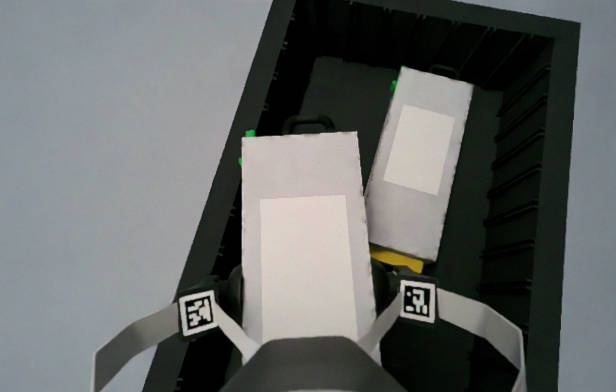

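execute_actions([
  {"r2":{"base":{"strafe_m":-0.006},"joints":{"lift_m":0.945,"wrist_yaw_rad":0.27},"pace":"slow"}},
], cameras=["r2_wrist_camera","r2_head_right_camera"])

Scene clock: 283.10 s.
r1.base_odometry: x=+1.336 y=-0.334 heading=+1.128 (m, m, rad; r1's odometry frame)
r1.turned_by_wheels: +0.000 (rad since the last result)
r1.turned_by_imu: +0.000 (rad since the last result)
r1.base_tilt: forward=-0.1 right=-0.3 (deg)
r1.lidar_m: 0.69 0.74 1.35 2.74 2.86 0.81 0.75 2.86 2.09 1.98 1.31 0.73
r1.base_status: not commanded
r1.joint_positions: lift_m=+1.060 arm_m=+0.003 wrist_yaw_rad=+0.000 wrist_pitch_rad=+1.301 wrist_roll_rad=+0.000 gripper_m=+0.110
r1.joint_status: not commanded
r1.motor_effort: lift_m=+23(22) arm_m=-9(9) wrist_yaw_rad=-1(1) wrist_pitch_rad=-3(4) wrist_roll_rad=-1(0) gripper_m=+0(0) wheel_0=+0(1) wheel_1=-1(1) wheel_2=-2(2) (%)
r1.hand_pose: x=+0.2504 y=-0.0874 z=+0.9600 quat_wxyz=(+0.796, +0.000, +0.606, +0.000) (m; r1's base frame)
r1.wrist_depth_mm: 1078 1078 1078 1060 1042 1078 1078 / 1229 1229 1229 1281 1281 1308 1308 / 1205 1205 1255 1255 1229 1255 1308 / 1160 1182 1205 1205 1205 1229 1255 / 1118 1118 1160 1138 1160 1205 1205 / 1098 1078 917 931 1138 1160 1182 / 1078 1060 904 - 1098 1118 1118
r2.base_odometry: x=+0.150 y=+2.637 heading=-2.100 (m, m, rad; r2's odometry frame)
r2.turned_by_wheels: +0.000 (rad since the last result)
r2.turned_by_imu: +0.000 (rad since the last result)
r2.base_tilt: forward=+0.1 right=-0.2 (deg)
r2.lidar_m: 0.37 0.39 0.55 2.18 2.22 1.65 1.60 1.69 1.98 1.87 0.55 0.38
r2.base_status: done
r2.joint_positions: lift_m=+0.945 arm_m=+0.409 wrist_yaw_rad=+0.270 wrist_pitch_rad=+1.303 wrist_roll_rad=+0.012 gripper_m=+0.010
r2.joint_status: all done
r2.motor_effort: lift_m=+20(21) arm_m=+8(8) wrist_yaw_rad=-1(1) wrist_pitch_rad=-9(9) wrist_roll_rad=-4(2) gripper_m=-24(23) wheel_0=+4(10) wheel_1=-4(7) wheel_2=+0(1) (%)
r2.hand_pose: x=+0.6764 y=-0.0639 z=+0.8450 quat_wxyz=(+0.788, -0.077, +0.601, +0.104) (m; r2's base frame)
r2.wrist_depth_mm: 373 373 300 359 340 327 283 / 355 355 271 351 307 330 271 / 342 340 248 228 291 325 253 / 327 325 237 218 278 314 240 / 312 309 250 209 286 303 231 / 301 219 197 200 190 258 220 / 290 206 283 108 285 279 211
pictures: r2_head_right_camera, r2_wrist_camera
camera_calibration (this result's frames):
r2_wrist_camera: T_world_to_cam=[[0.219874, -0.975528, -0.000409018, -0.215094], [-0.940215, -0.211803, -0.266713, 0.910228], [0.260099, 0.0590277, -0.963776, 0.874889], [0, 0, 0, 1]] pos_world=[0.675545, -0.0686843, 1.08588]
Images, in order (width x height): r2_head_right_camera 420x672, r2_wrist_camera 616x392.

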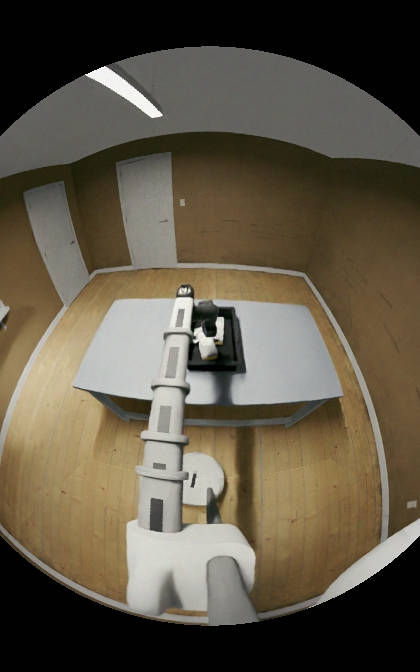

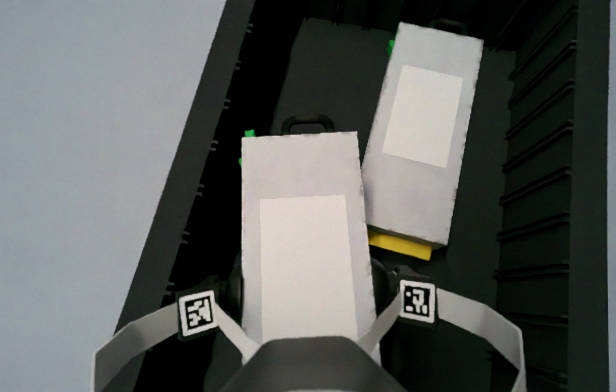

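execute_actions([
  {"r2":{"joints":{"lift_m":0.901},"pace":"slow"}},
], cameras=["r2_wrist_camera"])

Scene clock: 284.47 s.
r1.base_odometry: x=+1.336 y=-0.334 heading=+1.128 (m, m, rad; r1's odometry frame)
r1.turned_by_wheels: +0.000 (rad since the last result)
r1.turned_by_imu: +0.000 (rad since the last result)
r1.base_tilt: forward=+0.0 right=-0.3 (deg)
r1.lidar_m: 0.70 0.73 1.34 2.73 2.86 0.82 0.77 2.81 2.06 1.99 1.32 0.74
r1.base_status: not commanded
r1.joint_positions: lift_m=+1.060 arm_m=+0.003 wrist_yaw_rad=+0.000 wrist_pitch_rad=+1.301 wrist_roll_rad=+0.000 gripper_m=+0.110
r1.joint_status: not commanded
r1.motor_effort: lift_m=+23(22) arm_m=-9(9) wrist_yaw_rad=-1(2) wrist_pitch_rad=-3(4) wrist_roll_rad=-2(2) gripper_m=+0(2) wheel_0=+1(1) wheel_1=-1(1) wheel_2=-2(2) (%)
r1.hand_pose: x=+0.2504 y=-0.0874 z=+0.9600 quat_wxyz=(+0.796, +0.000, +0.606, +0.000) (m; r1's base frame)
r1.wrist_depth_mm: 1078 1078 1078 1078 1060 1060 1060 / 1229 1255 1255 1281 1308 1336 1336 / 1182 1229 1229 1229 1229 1281 1308 / 1160 1205 1160 1182 1205 1205 1255 / 1138 1138 1138 1160 1160 1205 1205 / 1098 1098 917 917 1118 1160 1138 / 1060 1060 891 - 1118 1160 1138
r2.base_odometry: x=+0.150 y=+2.637 heading=-2.100 (m, m, rad; r2's odometry frame)
r2.turned_by_wheels: +0.000 (rad since the last result)
r2.turned_by_imu: +0.000 (rad since the last result)
r2.base_tilt: forward=+0.1 right=-0.2 (deg)
r2.lidar_m: 0.36 0.39 0.59 2.18 2.24 1.66 1.60 1.68 1.97 1.88 0.53 0.41
r2.base_status: not commanded
r2.joint_positions: lift_m=+0.902 arm_m=+0.409 wrist_yaw_rad=+0.270 wrist_pitch_rad=+1.301 wrist_roll_rad=+0.012 gripper_m=+0.010
r2.joint_status: all done
r2.motor_effort: lift_m=+12(19) arm_m=+8(7) wrist_yaw_rad=+2(1) wrist_pitch_rad=-5(10) wrist_roll_rad=-3(3) gripper_m=-19(23) wheel_0=+4(4) wheel_1=-4(4) wheel_2=+0(0) (%)
r2.hand_pose: x=+0.6768 y=-0.0638 z=+0.8018 quat_wxyz=(+0.789, -0.077, +0.601, +0.103) (m; r2's base frame)
r2.wrist_depth_mm: 330 330 236 325 319 279 283 / 315 314 230 310 268 267 270 / 300 296 217 203 253 256 252 / 286 198 227 202 241 277 242 / 274 190 246 202 254 268 231 / 264 180 198 202 198 255 224 / 252 185 249 108 249 248 213
pictures: r2_wrist_camera
camera_calibration (this result's frames):
r2_wrist_camera: T_world_to_cam=[[0.219009, -0.975723, -0.000487804, -0.214525], [-0.939985, -0.210853, -0.268271, 0.900222], [0.261656, 0.0592122, -0.963343, 0.831765], [0, 0, 0, 1]] pos_world=[0.675542, -0.0687534, 1.04267]
Images, in order (width x height): r2_wrist_camera 616x392.

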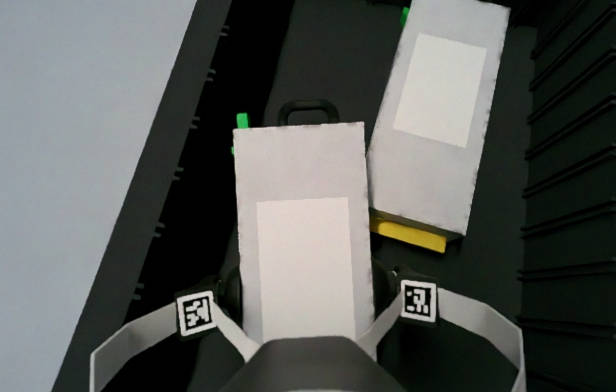

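execute_actions([
  {"r2":{"base":{"strafe_m":0.009},"joints":{"lift_m":0.912},"pace":"slow"}},
], cameras=["r2_wrist_camera"])

execute_actions([
  {"r2":{"joints":{"lift_m":0.895,"gripper_m":0.03},"pace":"slow"}},
], cameras=["r2_wrist_camera"])

Scene clock: 285.43 s.
r1.base_odometry: x=+1.336 y=-0.334 heading=+1.128 (m, m, rad; r1's odometry frame)
r1.turned_by_wheels: +0.000 (rad since the last result)
r1.turned_by_imu: +0.000 (rad since the last result)
r1.base_tilt: forward=+0.0 right=-0.4 (deg)
r1.lidar_m: 0.70 0.73 1.34 2.75 2.86 0.81 0.74 2.84 2.06 1.97 1.34 0.73
r1.base_status: not commanded
r1.joint_positions: lift_m=+1.060 arm_m=+0.003 wrist_yaw_rad=+0.000 wrist_pitch_rad=+1.301 wrist_roll_rad=+0.000 gripper_m=+0.110
r1.joint_status: not commanded
r1.motor_effort: lift_m=+23(23) arm_m=-9(9) wrist_yaw_rad=+0(1) wrist_pitch_rad=-2(2) wrist_roll_rad=-1(0) gripper_m=+0(1) wheel_0=+1(1) wheel_1=-1(0) wheel_2=-2(2) (%)
r1.hand_pose: x=+0.2504 y=-0.0874 z=+0.9600 quat_wxyz=(+0.796, +0.000, +0.606, +0.000) (m; r1's base frame)
r1.wrist_depth_mm: 1060 1098 1060 1078 1078 1078 1042 / 1255 1255 1255 1255 1255 1308 1308 / 1229 1205 1182 1229 1255 1255 1308 / 1160 1160 1205 1229 1205 1229 1255 / 1118 1138 1138 1182 1160 1205 1205 / 1078 1098 917 931 1118 1138 1160 / 1078 1078 891 - 1118 1118 1160
r2.base_odometry: x=+0.158 y=+2.632 heading=-2.100 (m, m, rad; r2's odometry frame)
r2.turned_by_wheels: +0.000 (rad since the last result)
r2.turned_by_imu: +0.000 (rad since the last result)
r2.base_tilt: forward=+0.1 right=-0.2 (deg)
r2.lidar_m: 0.36 0.40 0.58 2.18 2.26 1.66 1.58 1.67 1.95 1.89 0.53 0.39
r2.base_status: done
r2.joint_positions: lift_m=+0.911 arm_m=+0.409 wrist_yaw_rad=+0.270 wrist_pitch_rad=+1.303 wrist_roll_rad=+0.012 gripper_m=+0.010
r2.joint_status: all done
r2.motor_effort: lift_m=+25(26) arm_m=+8(8) wrist_yaw_rad=+0(2) wrist_pitch_rad=-10(10) wrist_roll_rad=-2(2) gripper_m=-22(23) wheel_0=-5(8) wheel_1=+3(6) wheel_2=+0(0) (%)
r2.hand_pose: x=+0.6764 y=-0.0639 z=+0.8115 quat_wxyz=(+0.788, -0.077, +0.602, +0.104) (m; r2's base frame)
r2.wrist_depth_mm: 332 332 236 325 324 279 303 / 320 317 227 314 306 268 283 / 304 304 212 206 255 258 268 / 291 289 209 205 245 249 254 / 279 194 220 204 268 272 244 / 268 185 197 202 187 259 234 / 258 175 253 108 253 253 224
pictures: r2_wrist_camera
camera_calibration (this result's frames):
r2_wrist_camera: T_world_to_cam=[[0.21949, -0.975615, -0.000394354, -0.214902], [-0.940347, -0.211448, -0.26653, 0.90118], [0.259947, 0.0588715, -0.963827, 0.842776], [0, 0, 0, 1]] pos_world=[0.675514, -0.0687246, 1.0524]
Images, in order (width x height): r2_wrist_camera 616x392.

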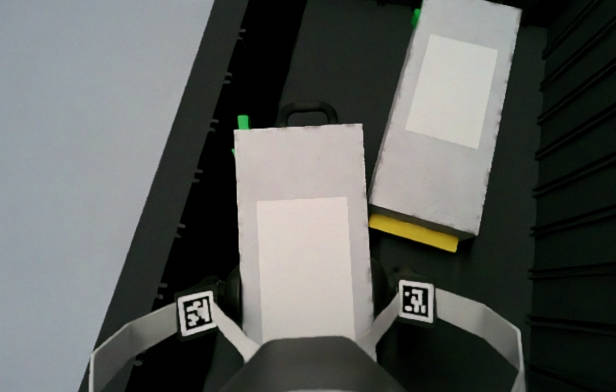

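Scene clock: 286.60 s.
r1.base_odometry: x=+1.336 y=-0.334 heading=+1.128 (m, m, rad; r1's odometry frame)
r1.turned_by_wheels: +0.000 (rad since the last result)
r1.turned_by_imu: +0.000 (rad since the last result)
r1.base_tilt: forward=-0.1 right=-0.3 (deg)
r1.lidar_m: 0.70 0.74 1.36 2.74 2.85 0.81 0.77 2.87 2.07 1.99 1.34 0.74
r1.base_status: not commanded
r1.joint_positions: lift_m=+1.060 arm_m=+0.003 wrist_yaw_rad=+0.000 wrist_pitch_rad=+1.301 wrist_roll_rad=+0.000 gripper_m=+0.110
r1.joint_status: not commanded
r1.motor_effort: lift_m=+22(22) arm_m=-9(9) wrist_yaw_rad=-2(2) wrist_pitch_rad=-4(3) wrist_roll_rad=-1(2) gripper_m=-1(1) wheel_0=+0(1) wheel_1=-1(1) wheel_2=-2(2) (%)
r1.hand_pose: x=+0.2504 y=-0.0874 z=+0.9600 quat_wxyz=(+0.796, +0.000, +0.606, +0.000) (m; r1's base frame)
r1.wrist_depth_mm: 1060 1078 1078 1078 1078 1078 1060 / 1229 1255 1281 1255 1281 1308 1336 / 1205 1229 1229 1229 1229 1281 1308 / 1160 1160 1182 1229 1205 1229 1229 / 1118 1138 1160 1182 1160 1205 1205 / 1098 1098 904 931 1138 1138 1138 / 1078 1078 891 - 1118 1118 1138
r2.base_odometry: x=+0.158 y=+2.632 heading=-2.100 (m, m, rad; r2's odometry frame)
r2.turned_by_wheels: +0.000 (rad since the last result)
r2.turned_by_imu: +0.000 (rad since the last result)
r2.base_tilt: forward=+0.2 right=-0.2 (deg)
r2.lidar_m: 0.34 0.40 0.58 2.18 2.24 1.69 1.58 1.69 1.98 1.88 0.53 0.40
r2.base_status: not commanded
r2.joint_positions: lift_m=+0.895 arm_m=+0.409 wrist_yaw_rad=+0.270 wrist_pitch_rad=+1.303 wrist_roll_rad=+0.012 gripper_m=+0.030
r2.joint_status: all done
r2.motor_effort: lift_m=+20(26) arm_m=+8(7) wrist_yaw_rad=+0(1) wrist_pitch_rad=-9(10) wrist_roll_rad=-2(1) gripper_m=-19(23) wheel_0=-5(5) wheel_1=+3(3) wheel_2=+0(0) (%)
r2.hand_pose: x=+0.6764 y=-0.0639 z=+0.7950 quat_wxyz=(+0.788, -0.077, +0.602, +0.104) (m; r2's base frame)
r2.wrist_depth_mm: 315 314 216 309 304 260 300 / 300 298 213 294 290 248 283 / 287 283 224 229 240 239 267 / 274 185 224 222 230 231 254 / 264 178 221 213 256 256 244 / 253 168 195 207 193 246 234 / 242 163 240 108 239 237 224
pictures: r2_wrist_camera
camera_calibration (this result's frames):
r2_wrist_camera: T_world_to_cam=[[0.21949, -0.975615, -0.000400663, -0.214902], [-0.940314, -0.211438, -0.266653, 0.896903], [0.260066, 0.0589044, -0.963792, 0.826783], [0, 0, 0, 1]] pos_world=[0.675521, -0.0687233, 1.03592]
Images, in order (width x height): r2_wrist_camera 616x392.

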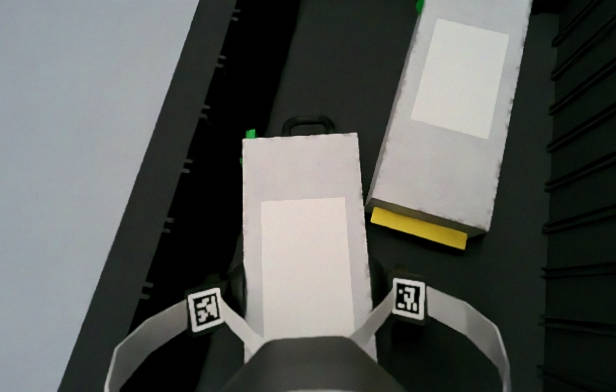

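Flattening nicely. Release.

execute_actions([
  {"r2":{"joints":{"lift_m":0.901,"gripper_m":0.088}}},
], cameras=["r2_wrist_camera"])

execute_actions([
  {"r2":{"joints":{"lift_m":1.02}}},
], cameras=[])

execute_actions([
  {"r2":{"joints":{"arm_m":0.0,"lift_m":1.05},"base":{"translate_m":-0.2},"pace":"fast"}},
], cameras=["r2_head_camera"])

zoom_image(camera="r2_head_camera", region=[150, 230, 350, 400])

Scene clock: 288.20 s.
r1.base_odometry: x=+1.336 y=-0.334 heading=+1.128 (m, m, rad; r1's odometry frame)
r1.turned_by_wheels: +0.000 (rad since the last result)
r1.turned_by_imu: +0.000 (rad since the last result)
r1.base_tilt: forward=+0.0 right=-0.4 (deg)
r1.lidar_m: 0.69 0.73 1.33 2.75 2.85 0.81 0.75 2.86 2.06 1.99 1.34 0.73
r1.base_status: not commanded
r1.joint_positions: lift_m=+1.060 arm_m=+0.003 wrist_yaw_rad=+0.000 wrist_pitch_rad=+1.301 wrist_roll_rad=+0.000 gripper_m=+0.110
r1.joint_status: not commanded
r1.motor_effort: lift_m=+22(22) arm_m=-9(9) wrist_yaw_rad=-1(3) wrist_pitch_rad=-3(5) wrist_roll_rad=-1(0) gripper_m=-2(0) wheel_0=+1(1) wheel_1=-1(1) wheel_2=-2(2) (%)
r1.hand_pose: x=+0.2504 y=-0.0874 z=+0.9600 quat_wxyz=(+0.796, +0.000, +0.606, +0.000) (m; r1's base frame)
r1.wrist_depth_mm: 1078 1078 1078 1060 1060 1042 1060 / 1229 1255 1255 1255 1281 1281 1308 / 1205 1205 1229 1229 1229 1229 1336 / 1160 1182 1205 1205 1229 1229 1229 / 1138 1118 1138 1160 1182 1205 1182 / 1098 1098 904 931 1138 1160 1138 / 1060 1060 904 - 1118 1118 1138
r2.base_odometry: x=+0.158 y=+2.632 heading=-2.100 (m, m, rad; r2's odometry frame)
r2.turned_by_wheels: +0.000 (rad since the last result)
r2.turned_by_imu: +0.000 (rad since the last result)
r2.base_tilt: forward=+0.1 right=-0.2 (deg)
r2.lidar_m: 0.36 0.39 0.58 2.19 2.23 1.65 1.60 1.68 1.98 1.90 0.51 0.39
r2.base_status: not commanded
r2.joint_positions: lift_m=+0.901 arm_m=+0.409 wrist_yaw_rad=+0.270 wrist_pitch_rad=+1.301 wrist_roll_rad=+0.012 gripper_m=+0.088
r2.joint_status: all done
r2.motor_effort: lift_m=+21(25) arm_m=+7(8) wrist_yaw_rad=+1(1) wrist_pitch_rad=-3(9) wrist_roll_rad=-2(1) gripper_m=-2(19) wheel_0=-4(5) wheel_1=+3(3) wheel_2=+0(0) (%)
r2.hand_pose: x=+0.6769 y=-0.0638 z=+0.8010 quat_wxyz=(+0.789, -0.077, +0.601, +0.104) (m; r2's base frame)
r2.wrist_depth_mm: 325 324 232 319 315 271 298 / 310 309 220 304 298 260 281 / 297 294 231 291 250 250 265 / 283 278 240 237 239 241 253 / 272 186 232 228 250 263 240 / 262 178 200 219 202 254 232 / 251 170 247 108 246 244 223
pictures: r2_wrist_camera
camera_calibration (this result's frames):
r2_wrist_camera: T_world_to_cam=[[0.219275, -0.975663, -0.000503688, -0.214666], [-0.939816, -0.211079, -0.268685, 0.900378], [0.26204, 0.0593892, -0.963228, 0.830682], [0, 0, 0, 1]] pos_world=[0.675589, -0.0687236, 1.04195]
Images, in order (width x height): r2_wrist_camera 616x392.

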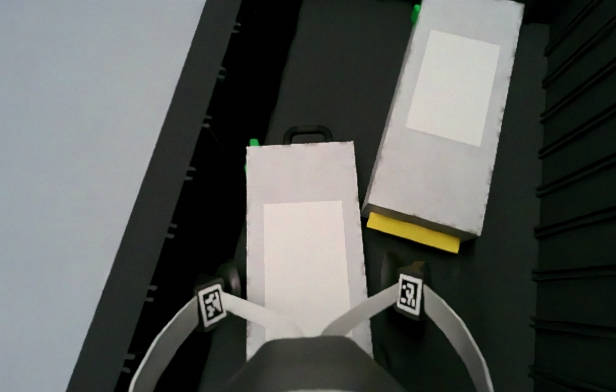

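Scene clock: 289.73 s.
r1.base_odometry: x=+1.336 y=-0.334 heading=+1.128 (m, m, rad; r1's odometry frame)
r1.turned_by_wheels: +0.000 (rad since the last result)
r1.turned_by_imu: +0.000 (rad since the last result)
r1.base_tilt: forward=+0.0 right=-0.4 (deg)
r1.lidar_m: 0.69 0.74 1.34 2.74 2.84 0.80 0.77 2.85 2.03 2.00 1.32 0.73
r1.base_status: not commanded
r1.joint_positions: lift_m=+1.060 arm_m=+0.003 wrist_yaw_rad=+0.000 wrist_pitch_rad=+1.301 wrist_roll_rad=+0.000 gripper_m=+0.110
r1.joint_status: not commanded
r1.motor_effort: lift_m=+23(22) arm_m=-9(9) wrist_yaw_rad=-1(0) wrist_pitch_rad=-3(1) wrist_roll_rad=-2(2) gripper_m=+0(1) wheel_0=+1(1) wheel_1=-1(1) wheel_2=-2(2) (%)
r1.hand_pose: x=+0.2504 y=-0.0874 z=+0.9600 quat_wxyz=(+0.796, +0.000, +0.606, +0.000) (m; r1's base frame)
r1.wrist_depth_mm: 1060 1098 1078 1042 1060 1098 1078 / 1205 1255 1255 1255 1281 1281 1308 / 1205 1182 1229 1255 1229 1255 1308 / 1160 1160 1205 1182 1229 1255 1255 / 1118 1118 1138 1205 1182 1205 1229 / 1098 1098 917 931 1138 1160 1160 / 1078 1078 891 - 1118 1118 1138
r2.base_odometry: x=+0.158 y=+2.632 heading=-2.100 (m, m, rad; r2's odometry frame)
r2.turned_by_wheels: +0.000 (rad since the last result)
r2.turned_by_imu: +0.000 (rad since the last result)
r2.base_tilt: forward=+0.1 right=-0.2 (deg)
r2.lidar_m: 0.36 0.40 0.56 2.17 2.25 1.67 1.58 1.70 1.98 1.88 0.53 0.38
r2.base_status: not commanded
r2.joint_positions: lift_m=+1.020 arm_m=+0.409 wrist_yaw_rad=+0.270 wrist_pitch_rad=+1.301 wrist_roll_rad=+0.012 gripper_m=+0.088
r2.joint_status: all done
r2.motor_effort: lift_m=+22(25) arm_m=+7(7) wrist_yaw_rad=+1(0) wrist_pitch_rad=-4(3) wrist_roll_rad=-1(3) gripper_m=-1(2) wheel_0=-4(4) wheel_1=+3(3) wheel_2=+0(0) (%)
r2.hand_pose: x=+0.6770 y=-0.0638 z=+0.9199 quat_wxyz=(+0.789, -0.077, +0.601, +0.104) (m; r2's base frame)
r2.wrist_depth_mm: 469 466 466 366 366 366 462 / 445 442 445 433 413 387 433 / 427 424 421 421 377 382 415 / 407 404 384 362 359 382 399 / 392 389 368 345 349 349 382 / 375 373 198 332 202 309 368 / 362 355 312 108 355 281 353
pictures: none
No camera images: the call's "cameras" was empty. Leave "cameras" out to get every camera's image.

Scene clock: 291.67 s.
r1.base_odometry: x=+1.336 y=-0.334 heading=+1.128 (m, m, rad; r1's odometry frame)
r1.turned_by_wheels: +0.000 (rad since the last result)
r1.turned_by_imu: +0.000 (rad since the last result)
r1.base_tilt: forward=-0.1 right=-0.4 (deg)
r1.lidar_m: 0.69 0.73 1.33 2.74 2.84 0.81 0.78 2.86 2.04 1.99 1.31 0.74
r1.base_status: not commanded
r1.joint_positions: lift_m=+1.060 arm_m=+0.003 wrist_yaw_rad=+0.000 wrist_pitch_rad=+1.301 wrist_roll_rad=+0.000 gripper_m=+0.110
r1.joint_status: not commanded
r1.motor_effort: lift_m=+23(22) arm_m=-9(9) wrist_yaw_rad=-2(1) wrist_pitch_rad=-4(3) wrist_roll_rad=-3(0) gripper_m=-1(0) wheel_0=+1(0) wheel_1=-1(1) wheel_2=-2(2) (%)
r1.hand_pose: x=+0.2504 y=-0.0874 z=+0.9600 quat_wxyz=(+0.796, +0.000, +0.606, +0.000) (m; r1's base frame)
r1.wrist_depth_mm: 1078 1098 1060 1078 1060 1078 1060 / 1205 1229 1281 1281 1308 1308 1336 / 1182 1205 1255 1229 1255 1281 1308 / 1138 1182 1182 1182 1205 1229 1255 / 1118 1138 1182 1160 1160 1182 1205 / 1118 1078 904 931 1118 1160 1160 / 1060 1078 891 - 1098 1118 1118
r2.base_odometry: x=+0.259 y=+2.805 heading=-2.100 (m, m, rad; r2's odometry frame)
r2.turned_by_wheels: +0.000 (rad since the last result)
r2.turned_by_imu: +0.000 (rad since the last result)
r2.base_tilt: forward=+0.1 right=-0.2 (deg)
r2.lidar_m: 0.57 0.59 0.86 2.21 1.95 1.45 1.40 1.49 1.98 1.89 0.80 0.60
r2.base_status: done
r2.joint_positions: lift_m=+1.050 arm_m=+0.003 wrist_yaw_rad=+0.270 wrist_pitch_rad=+1.301 wrist_roll_rad=+0.012 gripper_m=+0.088
r2.joint_status: all done
joint sent to its limit — the command would take r2.arm_m past its lower limit, so that joint was sent only as far as its limit.
r2.motor_effort: lift_m=+22(24) arm_m=-8(9) wrist_yaw_rad=+0(1) wrist_pitch_rad=-3(3) wrist_roll_rad=-1(0) gripper_m=-1(1) wheel_0=-3(8) wheel_1=-1(8) wheel_2=+3(13) (%)
r2.hand_pose: x=+0.2713 y=-0.0638 z=+0.9500 quat_wxyz=(+0.789, -0.077, +0.601, +0.104) (m; r2's base frame)
r2.wrist_depth_mm: 778 1336 512 504 504 500 496 / 1308 1336 1308 1336 1308 484 480 / 1281 1229 1229 1281 1255 1255 1255 / 1229 1205 1205 1205 1182 1182 1205 / 1182 1160 1138 1138 1160 1138 1138 / 1118 1118 198 1118 202 1098 1098 / 1078 1078 891 108 1078 1042 1060
pictures: r2_head_camera
Images, in order (width x height): r2_head_camera 420x560.

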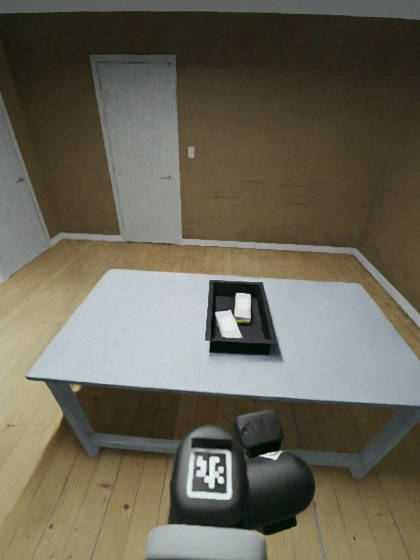

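Region (150, 230, 350, 400) of r2_head_camera's 420x560 image, scaled by 2.520, with more detail than that image has; it fills the top 428 rows of this view, and the rest is white.

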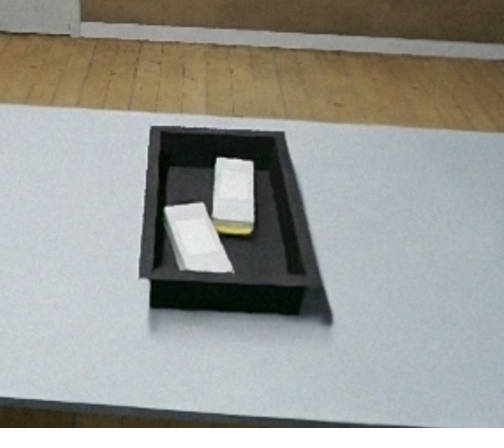

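finished_scene(scene=1)

The scene is finished: the task was done.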